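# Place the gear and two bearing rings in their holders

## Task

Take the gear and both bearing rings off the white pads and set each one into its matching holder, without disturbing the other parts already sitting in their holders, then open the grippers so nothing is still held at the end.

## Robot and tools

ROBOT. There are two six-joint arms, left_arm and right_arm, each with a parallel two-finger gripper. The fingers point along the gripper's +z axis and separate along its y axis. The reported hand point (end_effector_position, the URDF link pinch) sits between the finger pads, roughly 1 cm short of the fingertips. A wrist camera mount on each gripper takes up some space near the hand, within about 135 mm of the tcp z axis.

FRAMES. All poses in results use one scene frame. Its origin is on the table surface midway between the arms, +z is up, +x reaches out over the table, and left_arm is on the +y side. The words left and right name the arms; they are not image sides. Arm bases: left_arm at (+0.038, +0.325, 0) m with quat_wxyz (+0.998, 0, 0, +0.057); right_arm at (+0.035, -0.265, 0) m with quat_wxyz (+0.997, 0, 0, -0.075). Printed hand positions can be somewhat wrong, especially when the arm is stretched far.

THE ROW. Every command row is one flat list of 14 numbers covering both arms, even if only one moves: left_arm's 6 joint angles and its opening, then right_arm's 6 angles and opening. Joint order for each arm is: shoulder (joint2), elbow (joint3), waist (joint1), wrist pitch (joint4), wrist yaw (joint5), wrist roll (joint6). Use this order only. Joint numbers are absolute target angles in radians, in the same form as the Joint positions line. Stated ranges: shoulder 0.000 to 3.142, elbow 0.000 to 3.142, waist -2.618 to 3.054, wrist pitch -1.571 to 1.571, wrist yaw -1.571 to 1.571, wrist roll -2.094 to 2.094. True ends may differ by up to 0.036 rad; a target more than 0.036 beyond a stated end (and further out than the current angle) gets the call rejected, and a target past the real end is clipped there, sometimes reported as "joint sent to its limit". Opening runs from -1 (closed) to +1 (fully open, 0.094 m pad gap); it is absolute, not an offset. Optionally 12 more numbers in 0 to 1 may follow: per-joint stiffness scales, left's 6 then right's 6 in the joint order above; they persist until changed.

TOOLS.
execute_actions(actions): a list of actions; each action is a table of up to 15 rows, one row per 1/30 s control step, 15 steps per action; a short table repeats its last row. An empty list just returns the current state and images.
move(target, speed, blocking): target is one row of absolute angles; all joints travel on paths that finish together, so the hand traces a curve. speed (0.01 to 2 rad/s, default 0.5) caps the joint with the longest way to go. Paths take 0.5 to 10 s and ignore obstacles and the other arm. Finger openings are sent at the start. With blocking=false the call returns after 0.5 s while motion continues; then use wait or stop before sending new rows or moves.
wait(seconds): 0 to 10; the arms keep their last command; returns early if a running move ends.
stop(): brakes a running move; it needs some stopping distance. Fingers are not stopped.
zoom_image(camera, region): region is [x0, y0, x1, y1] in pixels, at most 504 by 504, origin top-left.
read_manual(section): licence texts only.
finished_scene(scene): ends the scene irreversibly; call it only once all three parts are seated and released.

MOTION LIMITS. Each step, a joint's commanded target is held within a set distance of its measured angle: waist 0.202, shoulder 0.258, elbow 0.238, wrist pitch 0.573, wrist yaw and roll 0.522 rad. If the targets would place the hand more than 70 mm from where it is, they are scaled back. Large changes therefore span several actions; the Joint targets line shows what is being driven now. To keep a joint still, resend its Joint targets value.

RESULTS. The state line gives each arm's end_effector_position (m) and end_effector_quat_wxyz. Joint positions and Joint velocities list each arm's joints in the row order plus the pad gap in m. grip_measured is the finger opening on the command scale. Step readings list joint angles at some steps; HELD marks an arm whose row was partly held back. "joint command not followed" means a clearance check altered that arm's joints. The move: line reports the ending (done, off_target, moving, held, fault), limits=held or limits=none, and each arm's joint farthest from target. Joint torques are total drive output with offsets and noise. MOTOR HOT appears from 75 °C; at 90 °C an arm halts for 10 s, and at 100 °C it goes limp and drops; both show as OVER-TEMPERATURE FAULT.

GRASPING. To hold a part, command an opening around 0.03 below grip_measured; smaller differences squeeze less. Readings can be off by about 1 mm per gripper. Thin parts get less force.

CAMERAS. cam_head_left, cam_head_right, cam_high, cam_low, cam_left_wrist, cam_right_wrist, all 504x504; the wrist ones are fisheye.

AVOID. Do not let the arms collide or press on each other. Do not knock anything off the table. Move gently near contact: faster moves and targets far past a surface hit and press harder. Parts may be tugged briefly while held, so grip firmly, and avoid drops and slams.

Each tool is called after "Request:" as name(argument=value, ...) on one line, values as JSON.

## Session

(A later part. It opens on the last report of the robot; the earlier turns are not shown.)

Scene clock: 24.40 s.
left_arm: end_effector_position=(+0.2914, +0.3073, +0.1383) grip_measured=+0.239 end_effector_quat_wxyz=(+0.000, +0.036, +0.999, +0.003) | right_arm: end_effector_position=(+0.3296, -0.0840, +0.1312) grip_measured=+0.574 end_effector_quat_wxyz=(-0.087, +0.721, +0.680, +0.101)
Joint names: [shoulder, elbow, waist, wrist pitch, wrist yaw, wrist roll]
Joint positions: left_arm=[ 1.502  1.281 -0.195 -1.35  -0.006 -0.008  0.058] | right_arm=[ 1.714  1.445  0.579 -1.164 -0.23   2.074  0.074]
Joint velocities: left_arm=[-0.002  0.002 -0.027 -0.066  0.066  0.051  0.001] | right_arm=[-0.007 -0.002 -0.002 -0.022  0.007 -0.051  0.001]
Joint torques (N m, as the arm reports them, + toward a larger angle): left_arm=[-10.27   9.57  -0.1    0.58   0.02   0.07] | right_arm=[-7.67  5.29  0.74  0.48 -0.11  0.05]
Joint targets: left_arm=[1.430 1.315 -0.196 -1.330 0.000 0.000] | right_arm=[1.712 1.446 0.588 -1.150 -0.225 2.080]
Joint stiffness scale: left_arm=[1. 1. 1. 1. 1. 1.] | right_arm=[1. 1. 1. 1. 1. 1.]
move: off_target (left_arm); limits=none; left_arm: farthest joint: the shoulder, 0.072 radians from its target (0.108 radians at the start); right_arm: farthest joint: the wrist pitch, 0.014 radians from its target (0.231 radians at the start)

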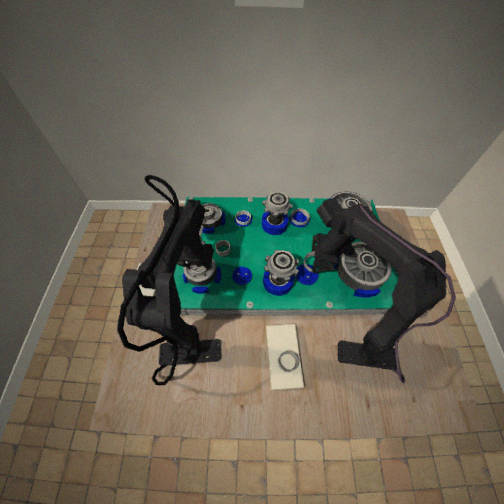

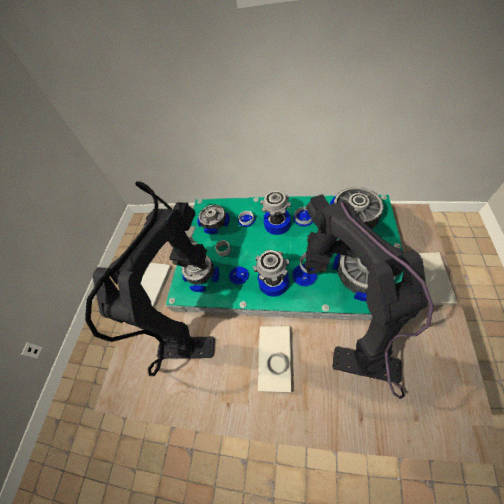

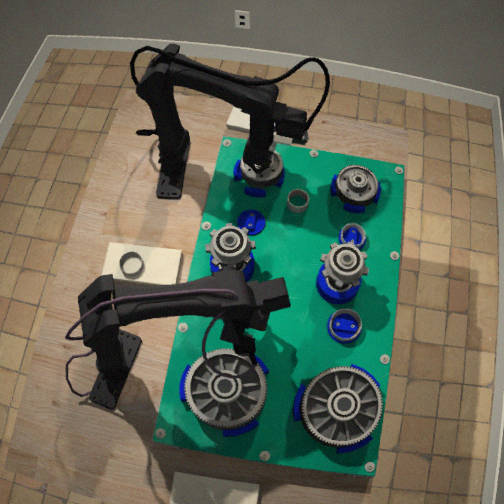

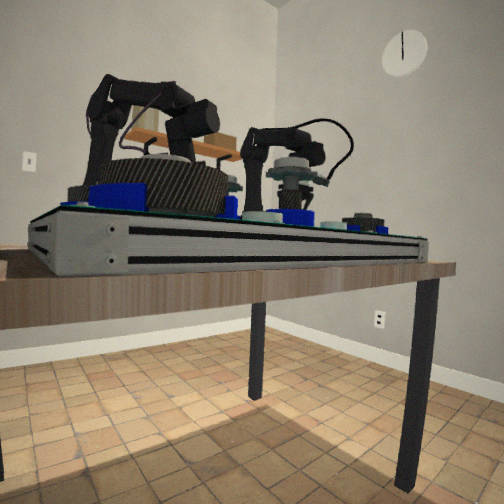

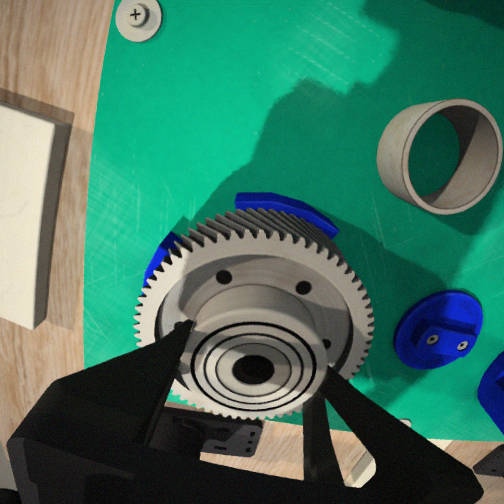

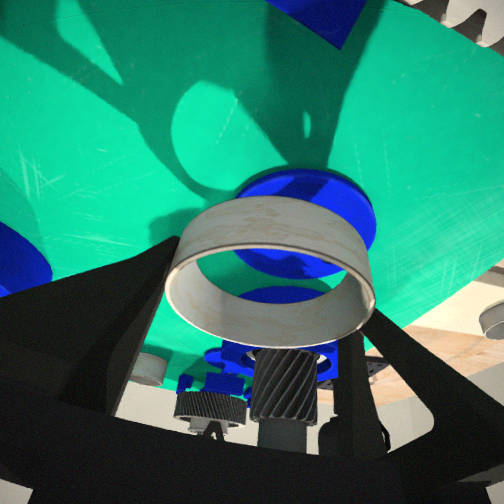

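Request:
execute_actions(actions=[[[1.43,1.312,-0.196,-1.327,0,0,0.17, 1.70,1.441,0.591,-1.147,-0.225,2.08,0.52],[1.43,1.309,-0.196,-1.324,0,0,0.17, 1.69,1.437,0.594,-1.144,-0.225,2.08,0.52],[1.43,1.306,-0.196,-1.321,0,0,0.17, 1.686,1.432,0.597,-1.14,-0.225,2.08,0.52],[1.43,1.303,-0.196,-1.318,0,0,0.17, 1.684,1.427,0.600,-1.136,-0.225,2.08,0.52],[1.43,1.300,-0.196,-1.315,0,0,0.17, 1.682,1.422,0.604,-1.132,-0.225,2.08,0.52],[1.43,1.297,-0.196,-1.312,0,0,0.17, 1.68,1.417,0.607,-1.128,-0.225,2.08,0.52],[1.43,1.294,-0.196,-1.309,0,0,0.17, 1.679,1.412,0.611,-1.124,-0.225,2.08,0.52],[1.43,1.291,-0.196,-1.306,0,0,0.17, 1.677,1.407,0.614,-1.12,-0.225,2.08,0.52],[1.43,1.288,-0.196,-1.303,0,0,0.17, 1.676,1.402,0.618,-1.116,-0.225,2.08,0.52],[1.43,1.285,-0.196,-1.300,0,0,0.17, 1.674,1.397,0.621,-1.112,-0.225,2.08,0.52],[1.43,1.282,-0.196,-1.297,0,0,0.17, 1.673,1.392,0.625,-1.108,-0.225,2.08,0.52],[1.43,1.279,-0.196,-1.294,0,0,0.17, 1.671,1.387,0.628,-1.104,-0.225,2.08,0.52],[1.43,1.276,-0.196,-1.291,0,0,0.17, 1.67,1.382,0.632,-1.10,-0.225,2.08,0.52],[1.43,1.273,-0.196,-1.288,0,0,0.17, 1.668,1.377,0.635,-1.096,-0.225,2.08,0.52],[1.43,1.27,-0.196,-1.285,0,0,0.17, 1.666,1.372,0.639,-1.092,-0.225,2.08,0.52]],[[1.43,1.27,-0.196,-1.285,0,0,0.17, 1.664,1.367,0.642,-1.088,-0.225,2.08,0.52],[1.43,1.27,-0.196,-1.285,0,0,0.17, 1.662,1.362,0.646,-1.084,-0.225,2.08,0.52],[1.43,1.27,-0.196,-1.285,0,0,0.17, 1.66,1.357,0.649,-1.08,-0.225,2.08,0.52],[1.43,1.27,-0.196,-1.285,0,0,0.17, 1.658,1.352,0.653,-1.076,-0.225,2.08,0.52],[1.43,1.27,-0.196,-1.285,0,0,0.17, 1.656,1.347,0.657,-1.072,-0.225,2.08,0.52],[1.43,1.27,-0.196,-1.285,0,0,0.17, 1.654,1.342,0.660,-1.068,-0.225,2.08,0.52],[1.43,1.27,-0.196,-1.285,0,0,0.17, 1.652,1.337,0.664,-1.064,-0.225,2.08,0.52],[1.43,1.27,-0.196,-1.285,0,0,0.17, 1.651,1.332,0.667,-1.06,-0.225,2.08,0.52],[1.43,1.27,-0.196,-1.285,0,0,0.17, 1.65,1.327,0.670,-1.056,-0.225,2.08,0.52]]])

Request:
zoom_image(camera="cam_right_wrist", region=[150, 140, 400, 360])

Scene clock: 27.93 s.
left_arm: end_effector_position=(+0.2920, +0.3074, +0.1371) grip_measured=+0.239 end_effector_quat_wxyz=(+0.012, +0.036, +0.999, +0.003) | right_arm: end_effector_position=(+0.3054, -0.0650, +0.1095) grip_measured=+0.574 end_effector_quat_wxyz=(-0.091, +0.692, +0.709, +0.096)
Joint names: [shoulder, elbow, waist, wrist pitch, wrist yaw, wrist roll]
Joint positions: left_arm=[ 1.482  1.257 -0.195 -1.322 -0.007 -0.007  0.058] | right_arm=[ 1.685  1.327  0.662 -1.076 -0.228  2.074  0.074]
Joint velocities: left_arm=[-0.017 -0.007 -0.002  0.022 -0.066 -0.022 -0.   ] | right_arm=[ 0.007 -0.012  0.017  0.051 -0.037 -0.051  0.001]
Joint torques (N m, as the arm reports them, + toward a larger angle): left_arm=[-8.68  7.7  -0.14  0.86  0.02  0.04] | right_arm=[-10.25   5.22   0.69   0.47  -0.14   0.03]
Joint targets: left_arm=[1.430 1.270 -0.196 -1.285 -0.000 -0.000] | right_arm=[1.650 1.327 0.670 -1.056 -0.225 2.080]
Joint stiffness scale: left_arm=[1. 1. 1. 1. 1. 1.] | right_arm=[1. 1. 1. 1. 1. 1.]
Step readings (joint positions; steps 1 to 15: 1st action; 16 to 30: 2nd action):
0: left_arm=[1.502 1.281 -0.195 -1.350 -0.006 -0.008] | right_arm=[1.714 1.445 0.579 -1.164 -0.230 2.074]
1: left_arm=[1.502 1.281 -0.195 -1.350 -0.006 -0.008] | right_arm=[1.714 1.445 0.579 -1.164 -0.230 2.074]
2: left_arm=[1.502 1.281 -0.195 -1.349 -0.006 -0.008] | right_arm=[1.714 1.445 0.579 -1.163 -0.229 2.074]
4: left_arm=[1.502 1.279 -0.195 -1.347 -0.006 -0.008] | right_arm=[1.714 1.440 0.583 -1.157 -0.229 2.074]
8: left_arm=[1.494 1.271 -0.195 -1.338 -0.007 -0.007] | right_arm=[1.714 1.417 0.597 -1.145 -0.229 2.074]
15: left_arm=[1.485 1.260 -0.195 -1.326 -0.007 -0.007] | right_arm=[1.712 1.380 0.623 -1.120 -0.229 2.074]
16: left_arm=[1.483 1.258 -0.195 -1.324 -0.007 -0.007] | right_arm=[1.709 1.375 0.627 -1.117 -0.229 2.074]
17: left_arm=[1.483 1.258 -0.195 -1.323 -0.007 -0.007] | right_arm=[1.706 1.370 0.630 -1.113 -0.229 2.074]
19: left_arm=[1.482 1.257 -0.195 -1.323 -0.007 -0.007] | right_arm=[1.699 1.360 0.637 -1.106 -0.229 2.074]
23: left_arm=[1.482 1.257 -0.195 -1.322 -0.007 -0.007] | right_arm=[1.688 1.343 0.652 -1.090 -0.228 2.074]
30: Joint positions above

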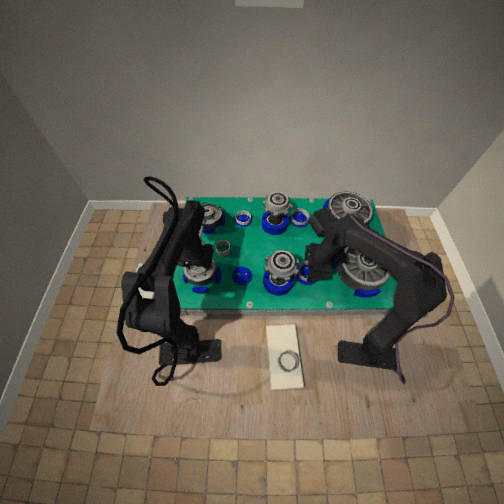

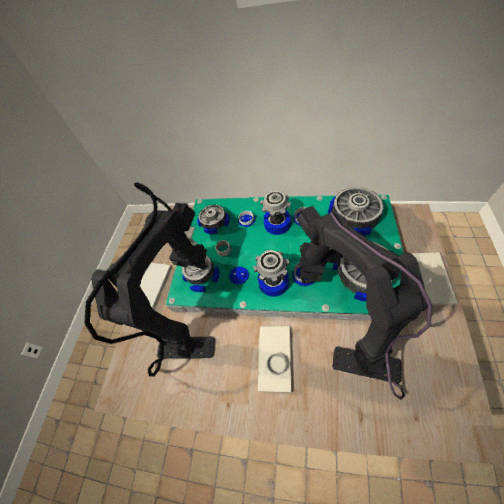

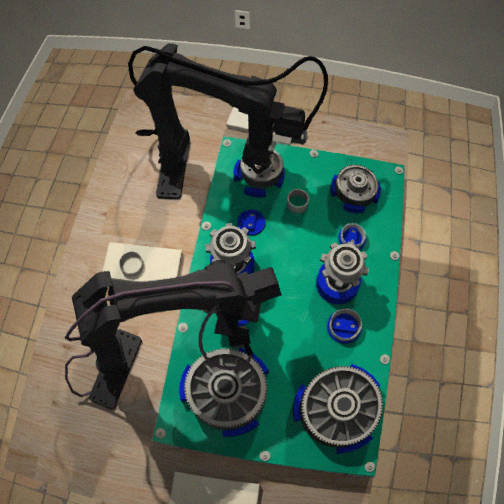

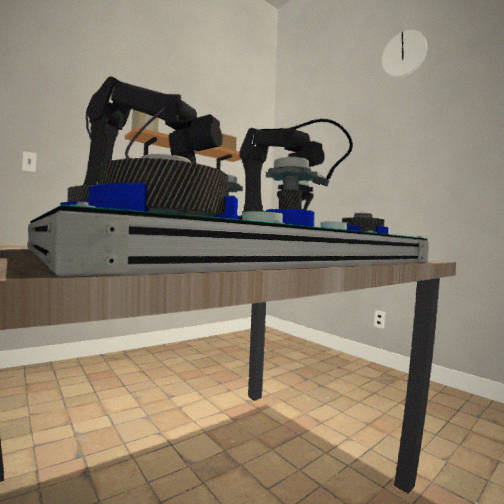

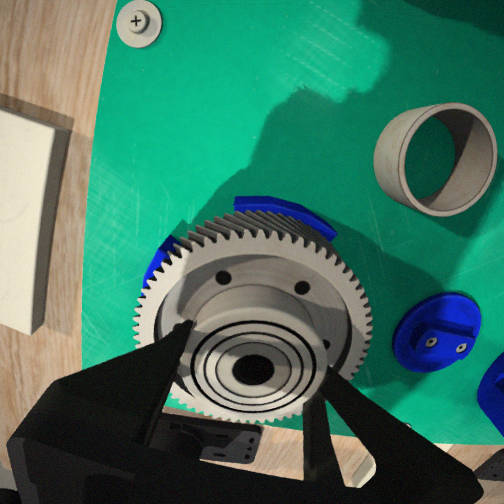

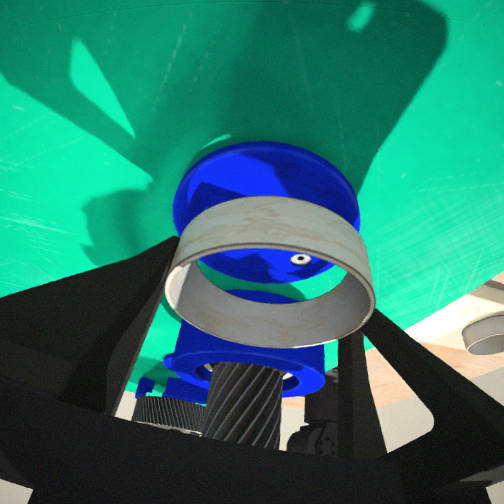

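Region (150, 140, 400, 360) of cam_right_wrist's 504x504 image, scaled by 2.016, with more detail than that image has; it fills the top 444 rows of this view, and the rest is white.

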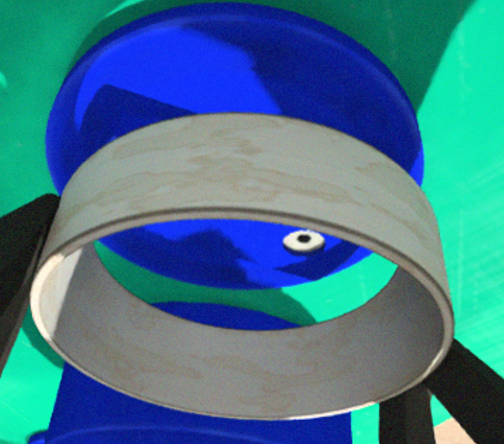

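Request:
execute_actions(actions=[[[1.425,1.29,-0.196,-1.30,0,0,0.17, 1.66,1.327,0.662,-1.056,-0.225,2.08,0.52],[1.425,1.31,-0.196,-1.32,0,0,0.17, 1.67,1.327,0.655,-1.056,-0.225,2.08,0.52],[1.425,1.325,-0.196,-1.335,0,0,0.17, 1.68,1.327,0.651,-1.056,-0.225,2.08,0.52],[1.425,1.335,-0.196,-1.34,0,0,0.17, 1.685,1.327,0.649,-1.055,-0.225,2.08,0.52],[1.425,1.345,-0.196,-1.345,0,0,0.17, 1.687,1.327,0.647,-1.054,-0.225,2.08,0.52],[1.425,1.352,-0.196,-1.35,0,0,0.17, 1.689,1.327,0.645,-1.052,-0.225,2.08,0.52],[1.425,1.358,-0.196,-1.355,0,0,0.17, 1.691,1.327,0.643,-1.05,-0.225,2.08,0.52],[1.425,1.362,-0.196,-1.36,0,0,0.17, 1.693,1.327,0.641,-1.048,-0.225,2.08,0.52],[1.425,1.366,-0.2,-1.365,0,0,0.17, 1.695,1.327,0.639,-1.046,-0.225,2.08,0.52],[1.425,1.366,-0.204,-1.37,0,0,0.17, 1.697,1.327,0.637,-1.044,-0.225,2.08,0.52],[1.425,1.366,-0.208,-1.375,0,0,0.17, 1.699,1.327,0.637,-1.043,-0.225,2.08,0.52],[1.425,1.366,-0.212,-1.375,0,0,0.17, 1.70,1.327,0.637,-1.043,-0.225,2.08,0.52],[1.425,1.366,-0.215,-1.375,0,0,0.17, 1.70,1.327,0.637,-1.043,-0.225,2.08,0.52],[1.425,1.366,-0.218,-1.375,0,0,0.17, 1.70,1.327,0.637,-1.043,-0.225,2.08,0.52]],[[1.425,1.366,-0.218,-1.375,0,0,0.17, 1.70,1.327,0.637,-1.043,-0.225,2.08,0.52]]])

Request:
zoom_image(camera="cam_right_wrist", region=[150, 140, 400, 360])

Request:
zoom_image(camera="cam_high", region=[215, 130, 305, 210])

Scene clock: 32.20 s.
left_arm: end_effector_position=(+0.2861, +0.3034, +0.1419) grip_measured=+0.239 end_effector_quat_wxyz=(+0.001, +0.044, +0.999, +0.002) | right_arm: end_effector_position=(+0.3128, -0.0676, +0.1050) grip_measured=+0.574 end_effector_quat_wxyz=(-0.090, +0.698, +0.703, +0.098)
Joint names: [shoulder, elbow, waist, wrist pitch, wrist yaw, wrist roll]
Joint positions: left_arm=[ 1.482  1.277 -0.21  -1.364 -0.004 -0.007  0.058] | right_arm=[ 1.702  1.327  0.645 -1.057 -0.228  2.074  0.074]
Joint velocities: left_arm=[ 0.007 -0.017 -0.002  0.051 -0.081 -0.037 -0.001] | right_arm=[ 0.002 -0.012  0.012  0.022 -0.037 -0.007  0.   ]
Joint torques (N m, as the arm reports them, + toward a larger angle): left_arm=[-8.98 14.51 -0.58  0.2  -0.02  0.05] | right_arm=[-7.54  5.22 -0.64  0.47 -0.11  0.05]
Joint targets: left_arm=[1.425 1.366 -0.218 -1.375 -0.000 0.000] | right_arm=[1.700 1.327 0.637 -1.043 -0.225 2.080]
Joint stiffness scale: left_arm=[1. 1. 1. 1. 1. 1.] | right_arm=[1. 1. 1. 1. 1. 1.]
Step readings (joint positions; steps 1 to 15: 1st action; 16 to 30: 2nd action):
0: left_arm=[1.482 1.257 -0.195 -1.322 -0.007 -0.007] | right_arm=[1.685 1.327 0.662 -1.070 -0.228 2.074]
1: left_arm=[1.482 1.257 -0.195 -1.322 -0.007 -0.007] | right_arm=[1.685 1.327 0.662 -1.070 -0.228 2.074]
2: left_arm=[1.482 1.257 -0.195 -1.323 -0.007 -0.007] | right_arm=[1.685 1.327 0.662 -1.070 -0.228 2.074]
4: left_arm=[1.482 1.259 -0.195 -1.325 -0.007 -0.007] | right_arm=[1.685 1.327 0.662 -1.070 -0.228 2.074]
8: left_arm=[1.482 1.266 -0.195 -1.338 -0.007 -0.007] | right_arm=[1.685 1.327 0.656 -1.067 -0.228 2.074]
15: left_arm=[1.482 1.277 -0.203 -1.359 -0.008 -0.007] | right_arm=[1.700 1.327 0.645 -1.059 -0.228 2.074]
16: left_arm=[1.482 1.277 -0.206 -1.360 -0.007 -0.007] | right_arm=[1.701 1.327 0.645 -1.058 -0.228 2.074]
17: left_arm=[1.482 1.277 -0.208 -1.361 -0.006 -0.007] | right_arm=[1.702 1.327 0.645 -1.058 -0.228 2.074]
19: left_arm=[1.482 1.277 -0.210 -1.363 -0.004 -0.007] | right_arm=[1.702 1.327 0.645 -1.057 -0.228 2.074]
23: left_arm=[1.482 1.277 -0.210 -1.364 -0.004 -0.007] | right_arm=[1.702 1.327 0.645 -1.057 -0.228 2.074]
30: Joint positions above

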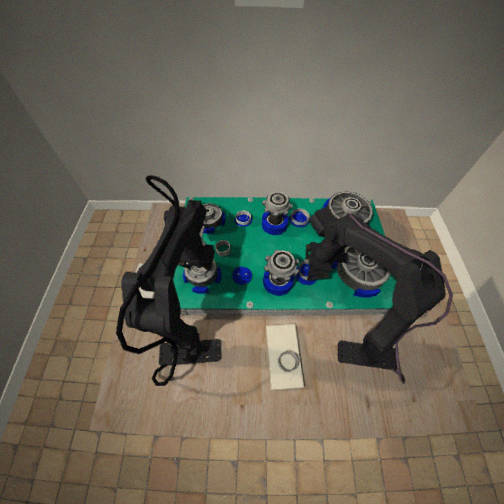

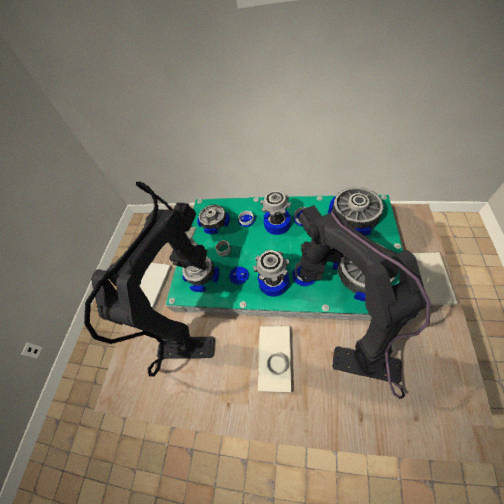

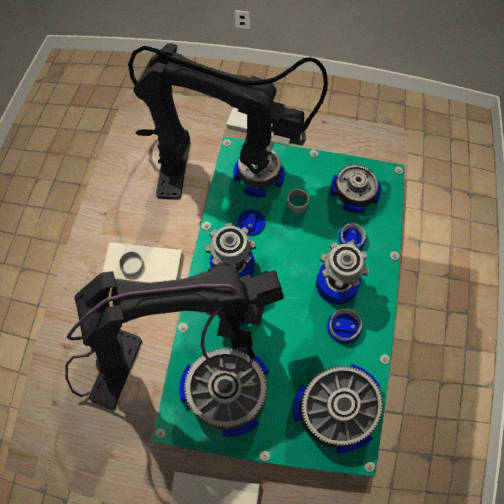

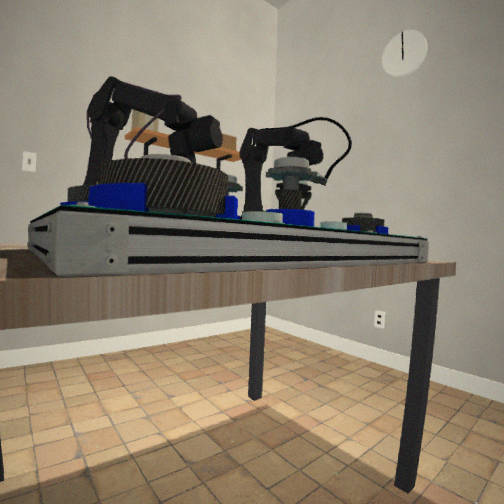

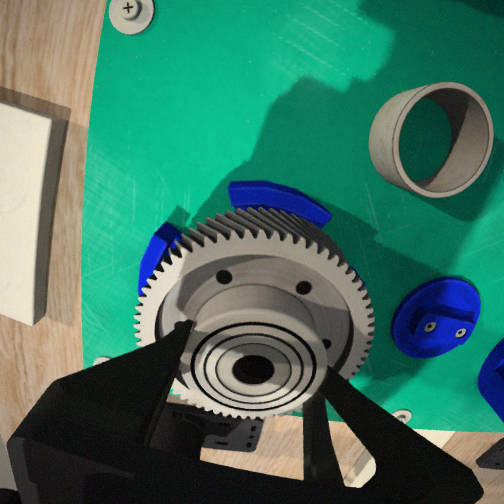

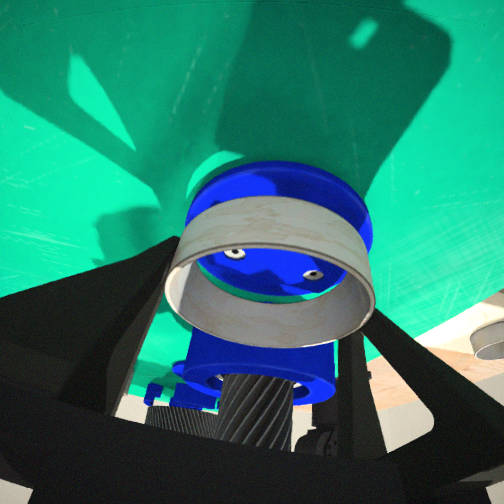

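Region (150, 140, 400, 360) of cam_right_wrist's 504x504 image, scaled by 2.016, with more detail than that image has; it fills the top 444 rows of this view, and the rest is white.

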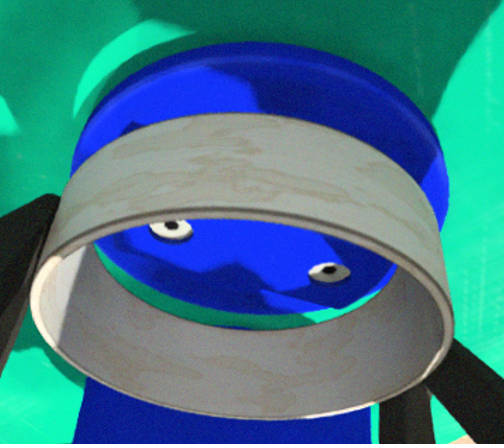

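Region (215, 130, 305, 210) of cam_high's 504x504 image, scaled by 5.600, with more detail than that image has.

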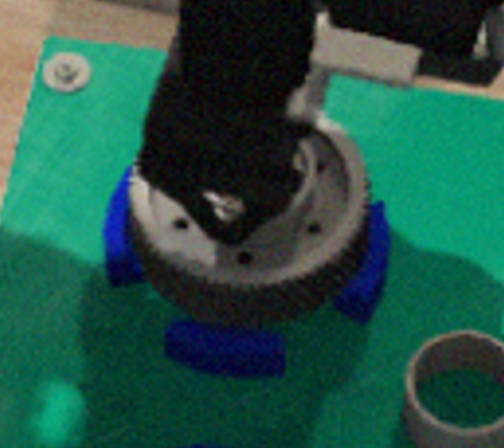

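Request:
execute_actions(actions=[])

Scene clock: 34.00 s.
left_arm: end_effector_position=(+0.2861, +0.3034, +0.1419) grip_measured=+0.239 end_effector_quat_wxyz=(+0.001, +0.044, +0.999, +0.002) | right_arm: end_effector_position=(+0.3128, -0.0676, +0.1050) grip_measured=+0.574 end_effector_quat_wxyz=(-0.090, +0.698, +0.703, +0.098)
Joint names: [shoulder, elbow, waist, wrist pitch, wrist yaw, wrist roll]
Joint positions: left_arm=[ 1.482  1.277 -0.21  -1.364 -0.004 -0.007  0.058] | right_arm=[ 1.702  1.327  0.645 -1.057 -0.228  2.074  0.074]
Joint velocities: left_arm=[-0.002  0.007 -0.017  0.022  0.037 -0.051 -0.002] | right_arm=[-0.017  0.007  0.002 -0.066  0.007 -0.037 -0.   ]
Joint torques (N m, as the arm reports them, + toward a larger angle): left_arm=[-8.97 14.53 -0.53  0.23  0.01  0.06] | right_arm=[-7.54  5.23 -0.69  0.46 -0.11  0.04]
Joint targets: left_arm=[1.425 1.366 -0.218 -1.375 -0.000 0.000] | right_arm=[1.700 1.327 0.637 -1.043 -0.225 2.080]
Joint stiffness scale: left_arm=[1. 1. 1. 1. 1. 1.] | right_arm=[1. 1. 1. 1. 1. 1.]

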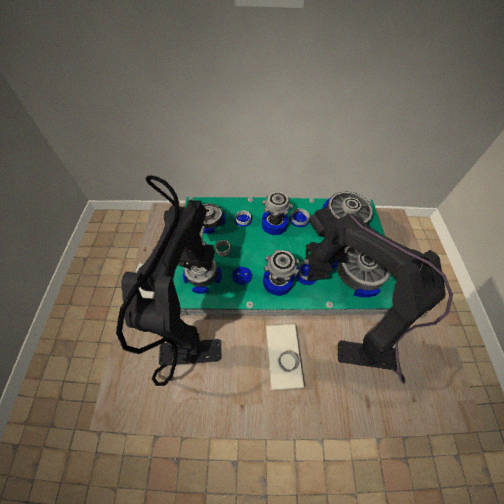

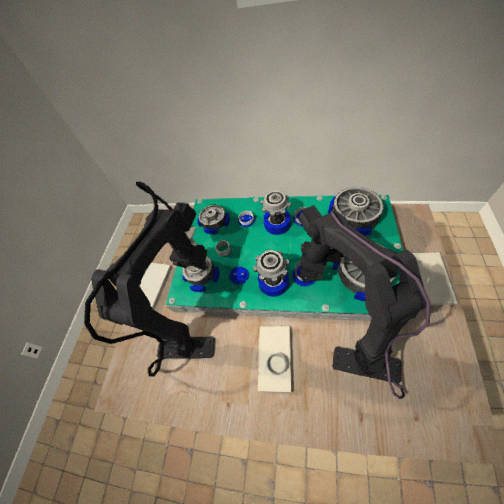

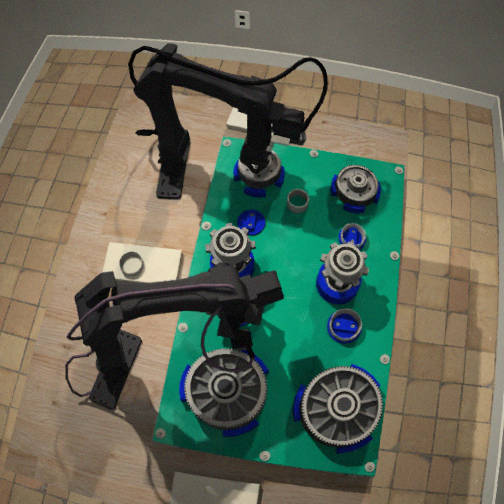

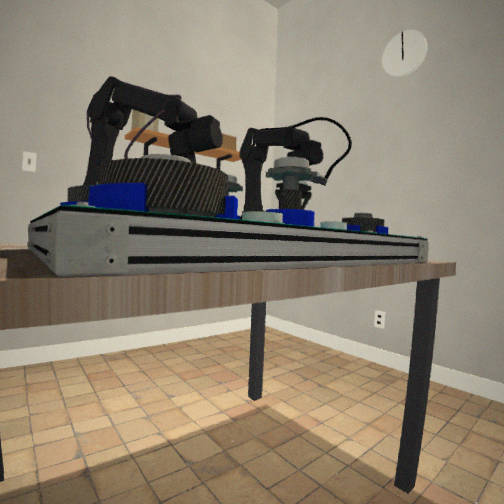

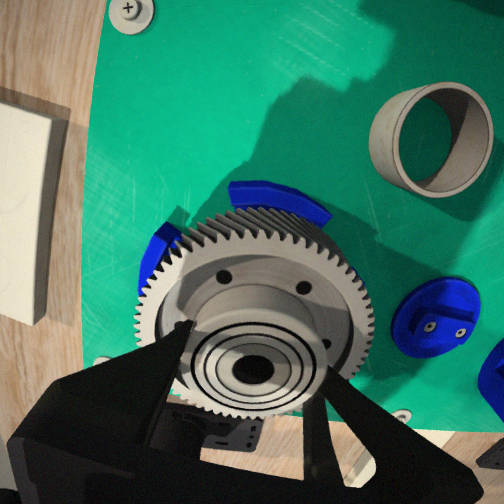

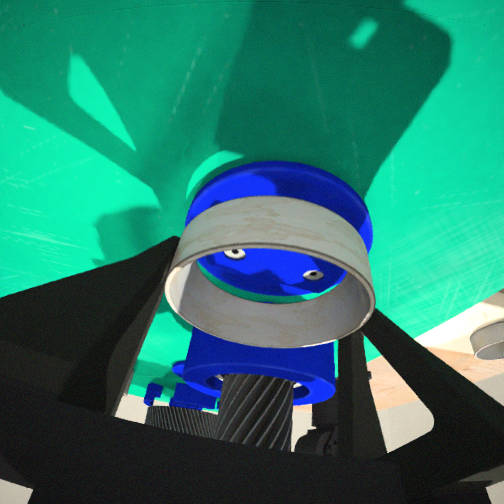

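Request:
execute_actions(actions=[[[1.425,1.34,-0.218,-1.36,0,0,0.17,1.70,1.327,0.645,-1.043,-0.225,2.08,0.52],[1.425,1.33,-0.218,-1.35,0,0,0.17,1.70,1.327,0.65,-1.043,-0.225,2.08,0.52],[1.425,1.32,-0.218,-1.345,0,0,0.17,1.70,1.327,0.655,-1.043,-0.225,2.08,0.52],[1.425,1.315,-0.218,-1.345,0,0,0.17,1.70,1.327,0.659,-1.043,-0.225,2.08,0.52],[1.425,1.31,-0.218,-1.34,0,0,0.17,1.70,1.327,0.659,-1.043,-0.225,2.08,0.52],[1.425,1.305,-0.218,-1.335,0,0,0.17,1.70,1.327,0.659,-1.043,-0.225,2.08,0.52],[1.425,1.30,-0.218,-1.33,0,0,0.17,1.70,1.327,0.659,-1.043,-0.225,2.08,0.52],[1.425,1.295,-0.218,-1.325,0,0,0.17,1.70,1.327,0.659,-1.043,-0.225,2.08,0.52],[1.425,1.29,-0.218,-1.32,0,0,0.17,1.70,1.327,0.659,-1.043,-0.225,2.08,0.52],[1.425,1.285,-0.218,-1.315,0,0,0.17,1.70,1.327,0.659,-1.043,-0.225,2.08,0.52],[1.425,1.28,-0.218,-1.31,0,0,0.17,1.70,1.327,0.659,-1.043,-0.225,2.08,0.52]],[[1.425,1.275,-0.218,-1.305,0,0,0.17,1.70,1.327,0.659,-1.043,-0.225,2.08,0.52]]])

Scene clock: 35.97 s.
left_arm: end_effector_position=(+0.2849, +0.3036, +0.1359) grip_measured=+0.239 end_effector_quat_wxyz=(-0.002, +0.045, +0.999, +0.002) | right_arm: end_effector_position=(+0.3118, -0.0663, +0.1050) grip_measured=+0.574 end_effector_quat_wxyz=(-0.090, +0.697, +0.705, +0.098)
Joint names: [shoulder, elbow, waist, wrist pitch, wrist yaw, wrist roll]
Joint positions: left_arm=[ 1.482  1.253 -0.21  -1.345 -0.004 -0.005  0.058] | right_arm=[ 1.702  1.327  0.65  -1.057 -0.228  2.074  0.074]
Joint velocities: left_arm=[ 0.007  0.007 -0.022 -0.022  0.037  0.037 -0.001] | right_arm=[ 0.007 -0.002  0.002 -0.022  0.022  0.051  0.   ]
Joint torques (N m, as the arm reports them, + toward a larger angle): left_arm=[-9.01  8.48 -0.56  0.82  0.01  0.02] | right_arm=[-7.56  5.21  0.78  0.46 -0.12  0.05]
Joint targets: left_arm=[1.425 1.275 -0.218 -1.305 -0.000 -0.000] | right_arm=[1.700 1.327 0.659 -1.043 -0.225 2.080]
Joint stiffness scale: left_arm=[1. 1. 1. 1. 1. 1.] | right_arm=[1. 1. 1. 1. 1. 1.]
Step readings (joint positions; steps 1 to 15: 1st action; 16 to 30: 2nd action):
0: left_arm=[1.482 1.277 -0.210 -1.364 -0.004 -0.007] | right_arm=[1.702 1.327 0.645 -1.057 -0.228 2.074]
1: left_arm=[1.482 1.277 -0.210 -1.364 -0.004 -0.007] | right_arm=[1.702 1.327 0.645 -1.057 -0.228 2.074]
2: left_arm=[1.482 1.277 -0.210 -1.364 -0.004 -0.007] | right_arm=[1.702 1.327 0.645 -1.057 -0.228 2.074]
4: left_arm=[1.482 1.277 -0.210 -1.364 -0.004 -0.007] | right_arm=[1.702 1.327 0.645 -1.057 -0.228 2.074]
8: left_arm=[1.482 1.268 -0.210 -1.355 -0.004 -0.007] | right_arm=[1.702 1.327 0.649 -1.057 -0.228 2.074]
15: left_arm=[1.482 1.253 -0.210 -1.345 -0.004 -0.006] | right_arm=[1.702 1.327 0.650 -1.057 -0.228 2.074]
16: left_arm=[1.482 1.253 -0.210 -1.345 -0.004 -0.006] | right_arm=[1.702 1.327 0.650 -1.057 -0.228 2.074]
17: left_arm=[1.482 1.253 -0.210 -1.345 -0.004 -0.006] | right_arm=[1.702 1.327 0.650 -1.057 -0.228 2.074]
19: left_arm=[1.482 1.253 -0.210 -1.345 -0.004 -0.005] | right_arm=[1.702 1.327 0.650 -1.057 -0.228 2.074]
23: left_arm=[1.482 1.253 -0.210 -1.345 -0.004 -0.005] | right_arm=[1.702 1.327 0.650 -1.057 -0.228 2.074]
30: Joint positions above

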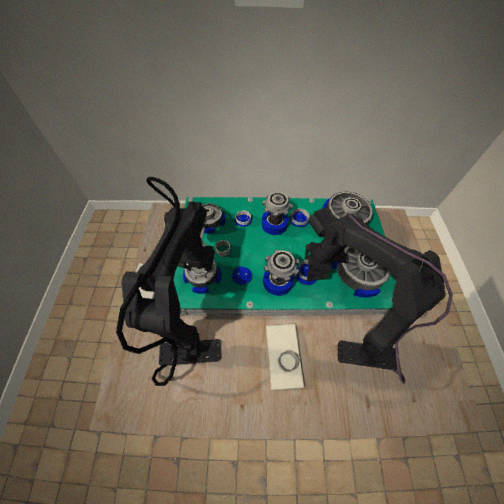

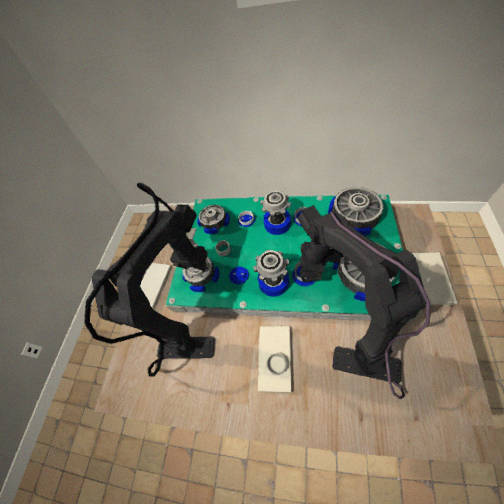

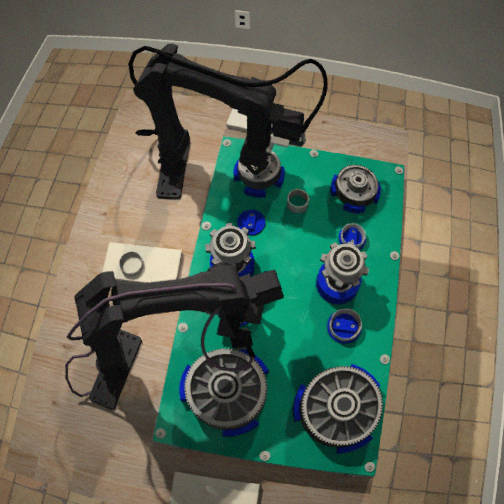

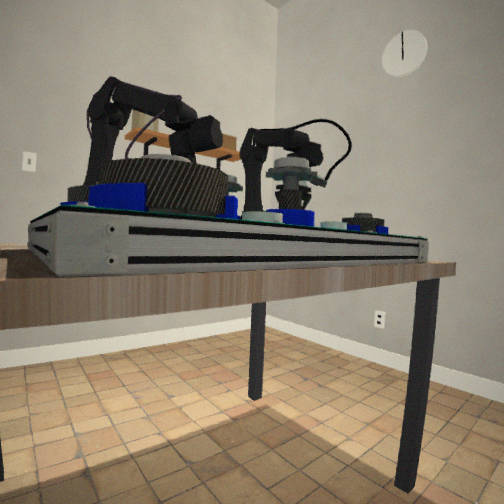

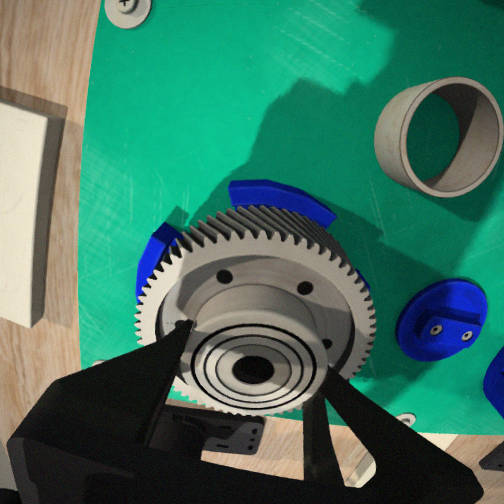

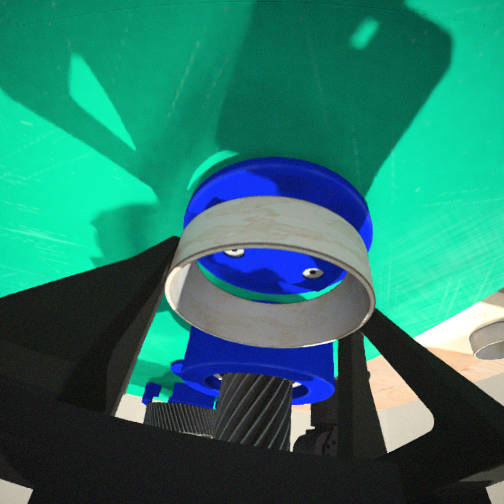

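Request:
zoom_image(camera="cam_left_wrist", region=[110,150,400,400])

Request:
zoom_image(camera="cam_high", region=[215,130,305,210])

Request:
zoom_image(camera="cam_head_right", region=[160,235,240,305])

Region (110, 150, 400, 400) of cam_left_wrist's 504x504 image, scaled by 1.738, with more detail than that image has; it fills the top 434 rows of this view, and the rest is white.

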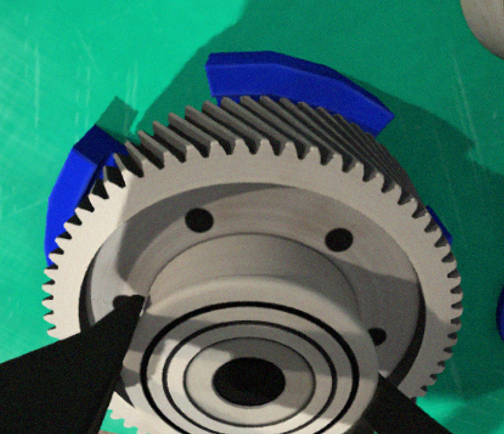

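Region (215, 130, 305, 210) of cam_high's 504x504 image, scaled by 5.600, with more detail than that image has.

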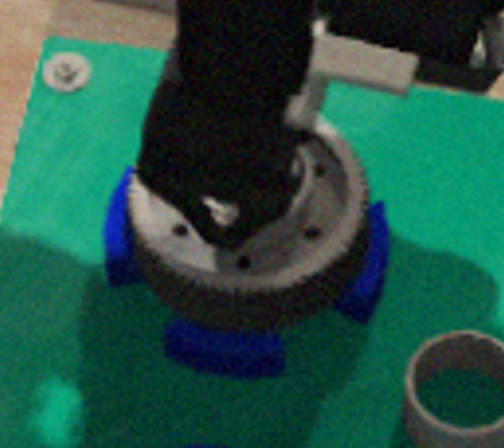

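Region (160, 235, 240, 305) of cam_head_right's 504x504 image, scaled by 6.300, with more detail than that image has; it fills the top 441 rows of this view, and the rest is white.

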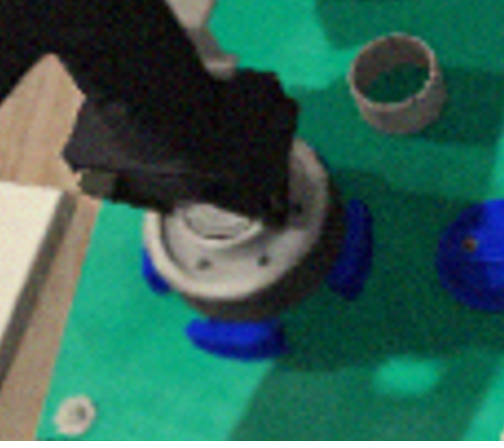

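Request:
zoom_image(camera="cam_left_wrist", region=[130,170,250,270])

Request:
zoom_image(camera="cam_left_wrist", region=[260,170,380,300])

Region (130, 170, 250, 270) of cam_left_wrist's 504x504 image, scaled by 4.200, with more detail than that image has.

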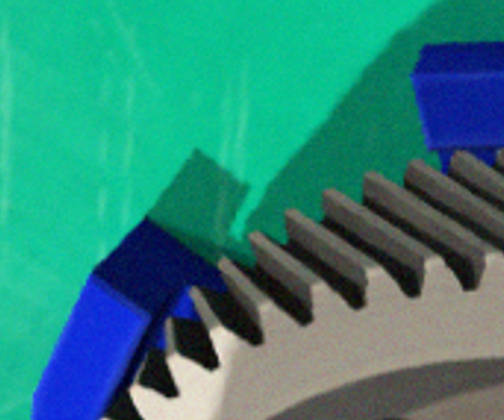

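Region (260, 170, 380, 300) of cam_left_wrist's 504x504 image, scaled by 3.877, with more detail than that image has; it fills the left 465 columns of this view, and the rest is white.

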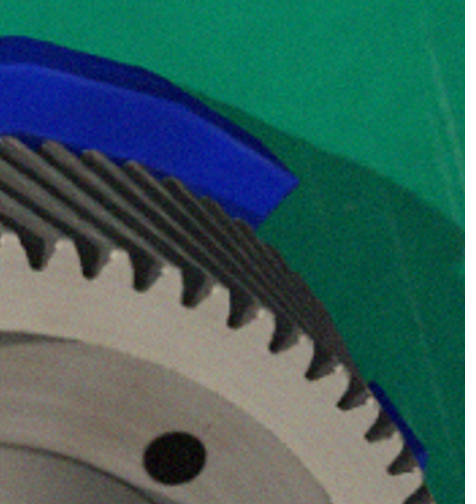

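Request:
execute_actions(actions=[[[1.425,1.30,-0.218,-1.33,0,0,0.17,1.705,1.327,0.659,-1.04,-0.225,2.08,0.52],[1.425,1.32,-0.218,-1.34,0,0,0.17,1.71,1.327,0.659,-1.04,-0.225,2.08,0.52],[1.425,1.34,-0.218,-1.35,0,0,0.17,1.712,1.327,0.659,-1.04,-0.225,2.08,0.52],[1.425,1.352,-0.218,-1.355,0,0,0.17,1.714,1.327,0.659,-1.04,-0.225,2.08,0.52],[1.425,1.352,-0.218,-1.355,0,0,0.17,1.716,1.327,0.659,-1.04,-0.225,2.08,0.52],[1.425,1.352,-0.218,-1.355,0,0,0.17,1.718,1.327,0.659,-1.04,-0.225,2.08,0.52],[1.425,1.352,-0.21,-1.355,0,0,0.17,1.72,1.327,0.659,-1.04,-0.225,2.08,0.52],[1.425,1.352,-0.205,-1.355,0,0,0.17,1.722,1.327,0.659,-1.04,-0.225,2.08,0.52],[1.425,1.352,-0.20,-1.355,0,0,0.17,1.724,1.327,0.659,-1.04,-0.225,2.08,0.52],[1.425,1.352,-0.196,-1.355,0,0,0.17,1.726,1.327,0.659,-1.04,-0.225,2.08,0.52]],[[1.425,1.33,-0.196,-1.345,0,0,0.17,1.728,1.327,0.659,-1.04,-0.225,2.08,0.52],[1.425,1.31,-0.196,-1.335,0,0,0.17,1.73,1.327,0.659,-1.04,-0.225,2.08,0.52],[1.425,1.30,-0.196,-1.33,0,0,0.17,1.73,1.327,0.659,-1.04,-0.225,2.08,0.52],[1.425,1.295,-0.196,-1.325,0,0,0.17,1.73,1.327,0.659,-1.04,-0.225,2.08,0.52],[1.425,1.29,-0.196,-1.32,0,0,0.17,1.73,1.327,0.659,-1.04,-0.225,2.08,0.52],[1.425,1.285,-0.196,-1.315,0,0,0.17,1.73,1.327,0.659,-1.04,-0.225,2.08,0.52],[1.425,1.28,-0.196,-1.31,0,0,0.17,1.73,1.327,0.659,-1.04,-0.225,2.08,0.52],[1.425,1.275,-0.196,-1.305,0,0,0.17,1.73,1.327,0.659,-1.04,-0.225,2.08,0.52]]])

Scene clock: 39.33 s.
left_arm: end_effector_position=(+0.2847, +0.3047, +0.1333) grip_measured=+0.239 end_effector_quat_wxyz=(-0.002, +0.043, +0.999, +0.002) | right_arm: end_effector_position=(+0.3121, -0.0657, +0.1010) grip_measured=+0.574 end_effector_quat_wxyz=(-0.093, +0.698, +0.704, +0.094)
Joint names: [shoulder, elbow, waist, wrist pitch, wrist yaw, wrist roll]
Joint positions: left_arm=[ 1.482  1.242 -0.205 -1.336 -0.003 -0.005  0.058] | right_arm=[ 1.715  1.327  0.65  -1.054 -0.231  2.076  0.074]
Joint velocities: left_arm=[ 0.002 -0.007 -0.012  0.022 -0.022  0.051  0.   ] | right_arm=[ 0.002 -0.012 -0.002  0.007  0.022  0.022 -0.   ]
Joint torques (N m, as the arm reports them, + toward a larger angle): left_arm=[-8.96  9.39  0.75  0.72  0.01  0.02] | right_arm=[-6.14  5.2   0.82  0.45 -0.1   0.03]
Joint targets: left_arm=[1.425 1.275 -0.196 -1.305 0.000 0.000] | right_arm=[1.730 1.327 0.659 -1.040 -0.225 2.080]
Joint stiffness scale: left_arm=[1. 1. 1. 1. 1. 1.] | right_arm=[1. 1. 1. 1. 1. 1.]
Step readings (joint positions; steps 1 to 15: 1st action; 16 to 30: 2nd action):
0: left_arm=[1.482 1.253 -0.210 -1.345 -0.004 -0.005] | right_arm=[1.702 1.327 0.650 -1.057 -0.228 2.074]
1: left_arm=[1.482 1.253 -0.210 -1.345 -0.004 -0.005] | right_arm=[1.702 1.327 0.650 -1.056 -0.228 2.074]
2: left_arm=[1.482 1.253 -0.210 -1.345 -0.004 -0.005] | right_arm=[1.702 1.327 0.650 -1.056 -0.228 2.074]
4: left_arm=[1.482 1.258 -0.210 -1.347 -0.004 -0.005] | right_arm=[1.704 1.327 0.650 -1.055 -0.228 2.074]
8: left_arm=[1.482 1.264 -0.210 -1.350 -0.004 -0.005] | right_arm=[1.715 1.327 0.650 -1.054 -0.231 2.075]
15: left_arm=[1.482 1.264 -0.205 -1.351 -0.004 -0.005] | right_arm=[1.715 1.327 0.650 -1.054 -0.231 2.076]
16: left_arm=[1.482 1.264 -0.205 -1.351 -0.004 -0.005] | right_arm=[1.715 1.327 0.650 -1.054 -0.231 2.076]
17: left_arm=[1.482 1.264 -0.205 -1.351 -0.004 -0.005] | right_arm=[1.715 1.327 0.650 -1.054 -0.231 2.076]
19: left_arm=[1.482 1.264 -0.205 -1.351 -0.004 -0.005] | right_arm=[1.715 1.327 0.650 -1.054 -0.231 2.076]
23: left_arm=[1.482 1.248 -0.205 -1.338 -0.003 -0.005] | right_arm=[1.715 1.327 0.650 -1.054 -0.231 2.076]
30: Joint positions above

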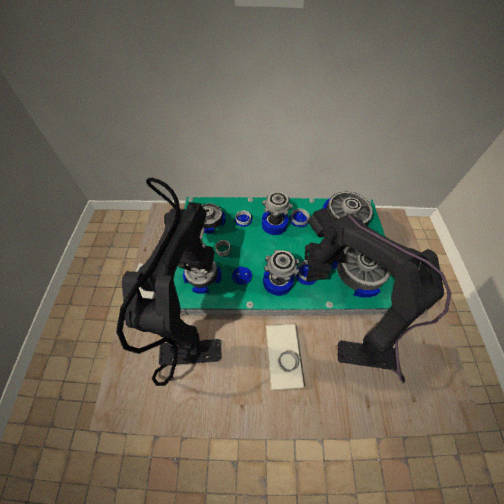

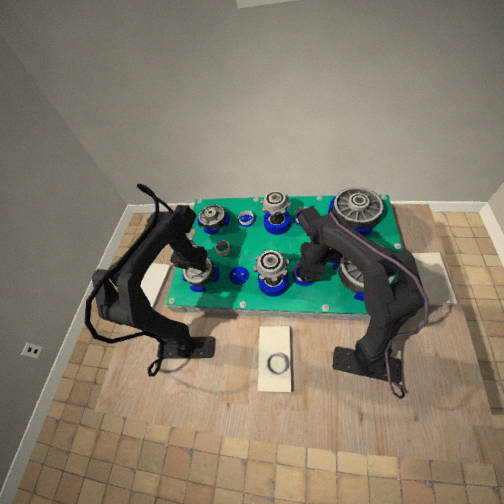

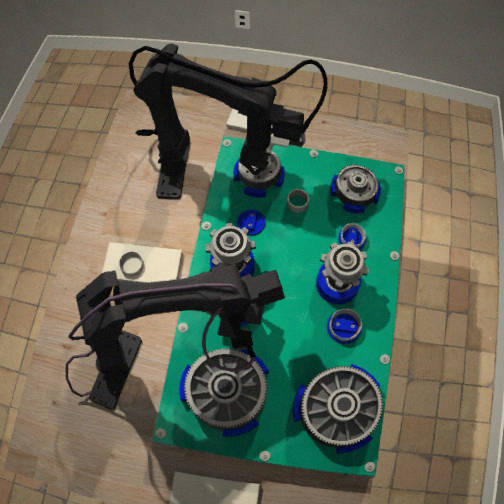

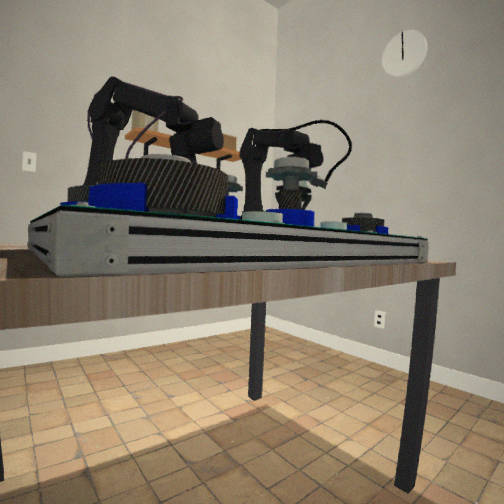

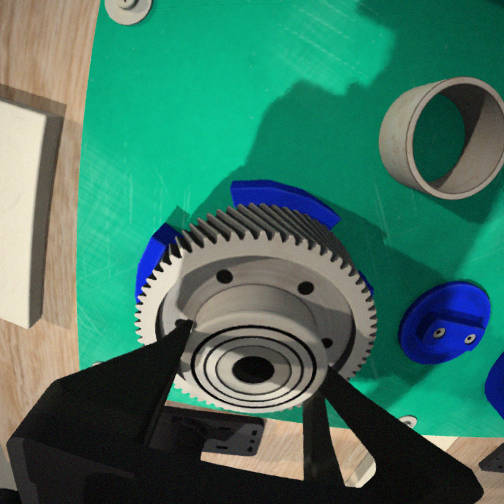

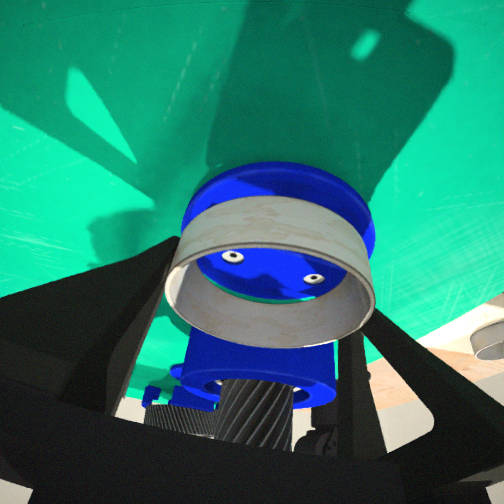

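Gear is going in. Check the right ring.

Request:
zoom_image(camera="cam_right_wrist", region=[150,140,400,360])

Region (150, 140, 400, 360) of cam_right_wrist's 504x504 image, scaled by 2.016, with more detail than that image has; it fills the top 444 rows of this view, and the rest is white.

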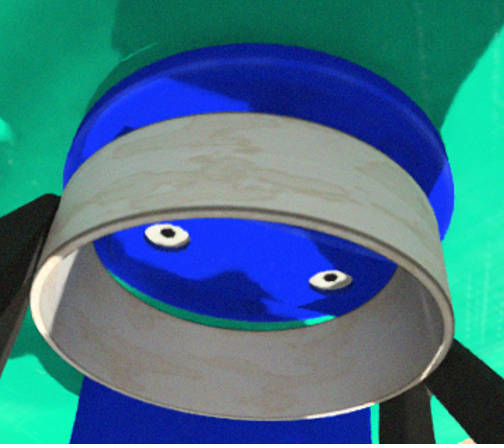

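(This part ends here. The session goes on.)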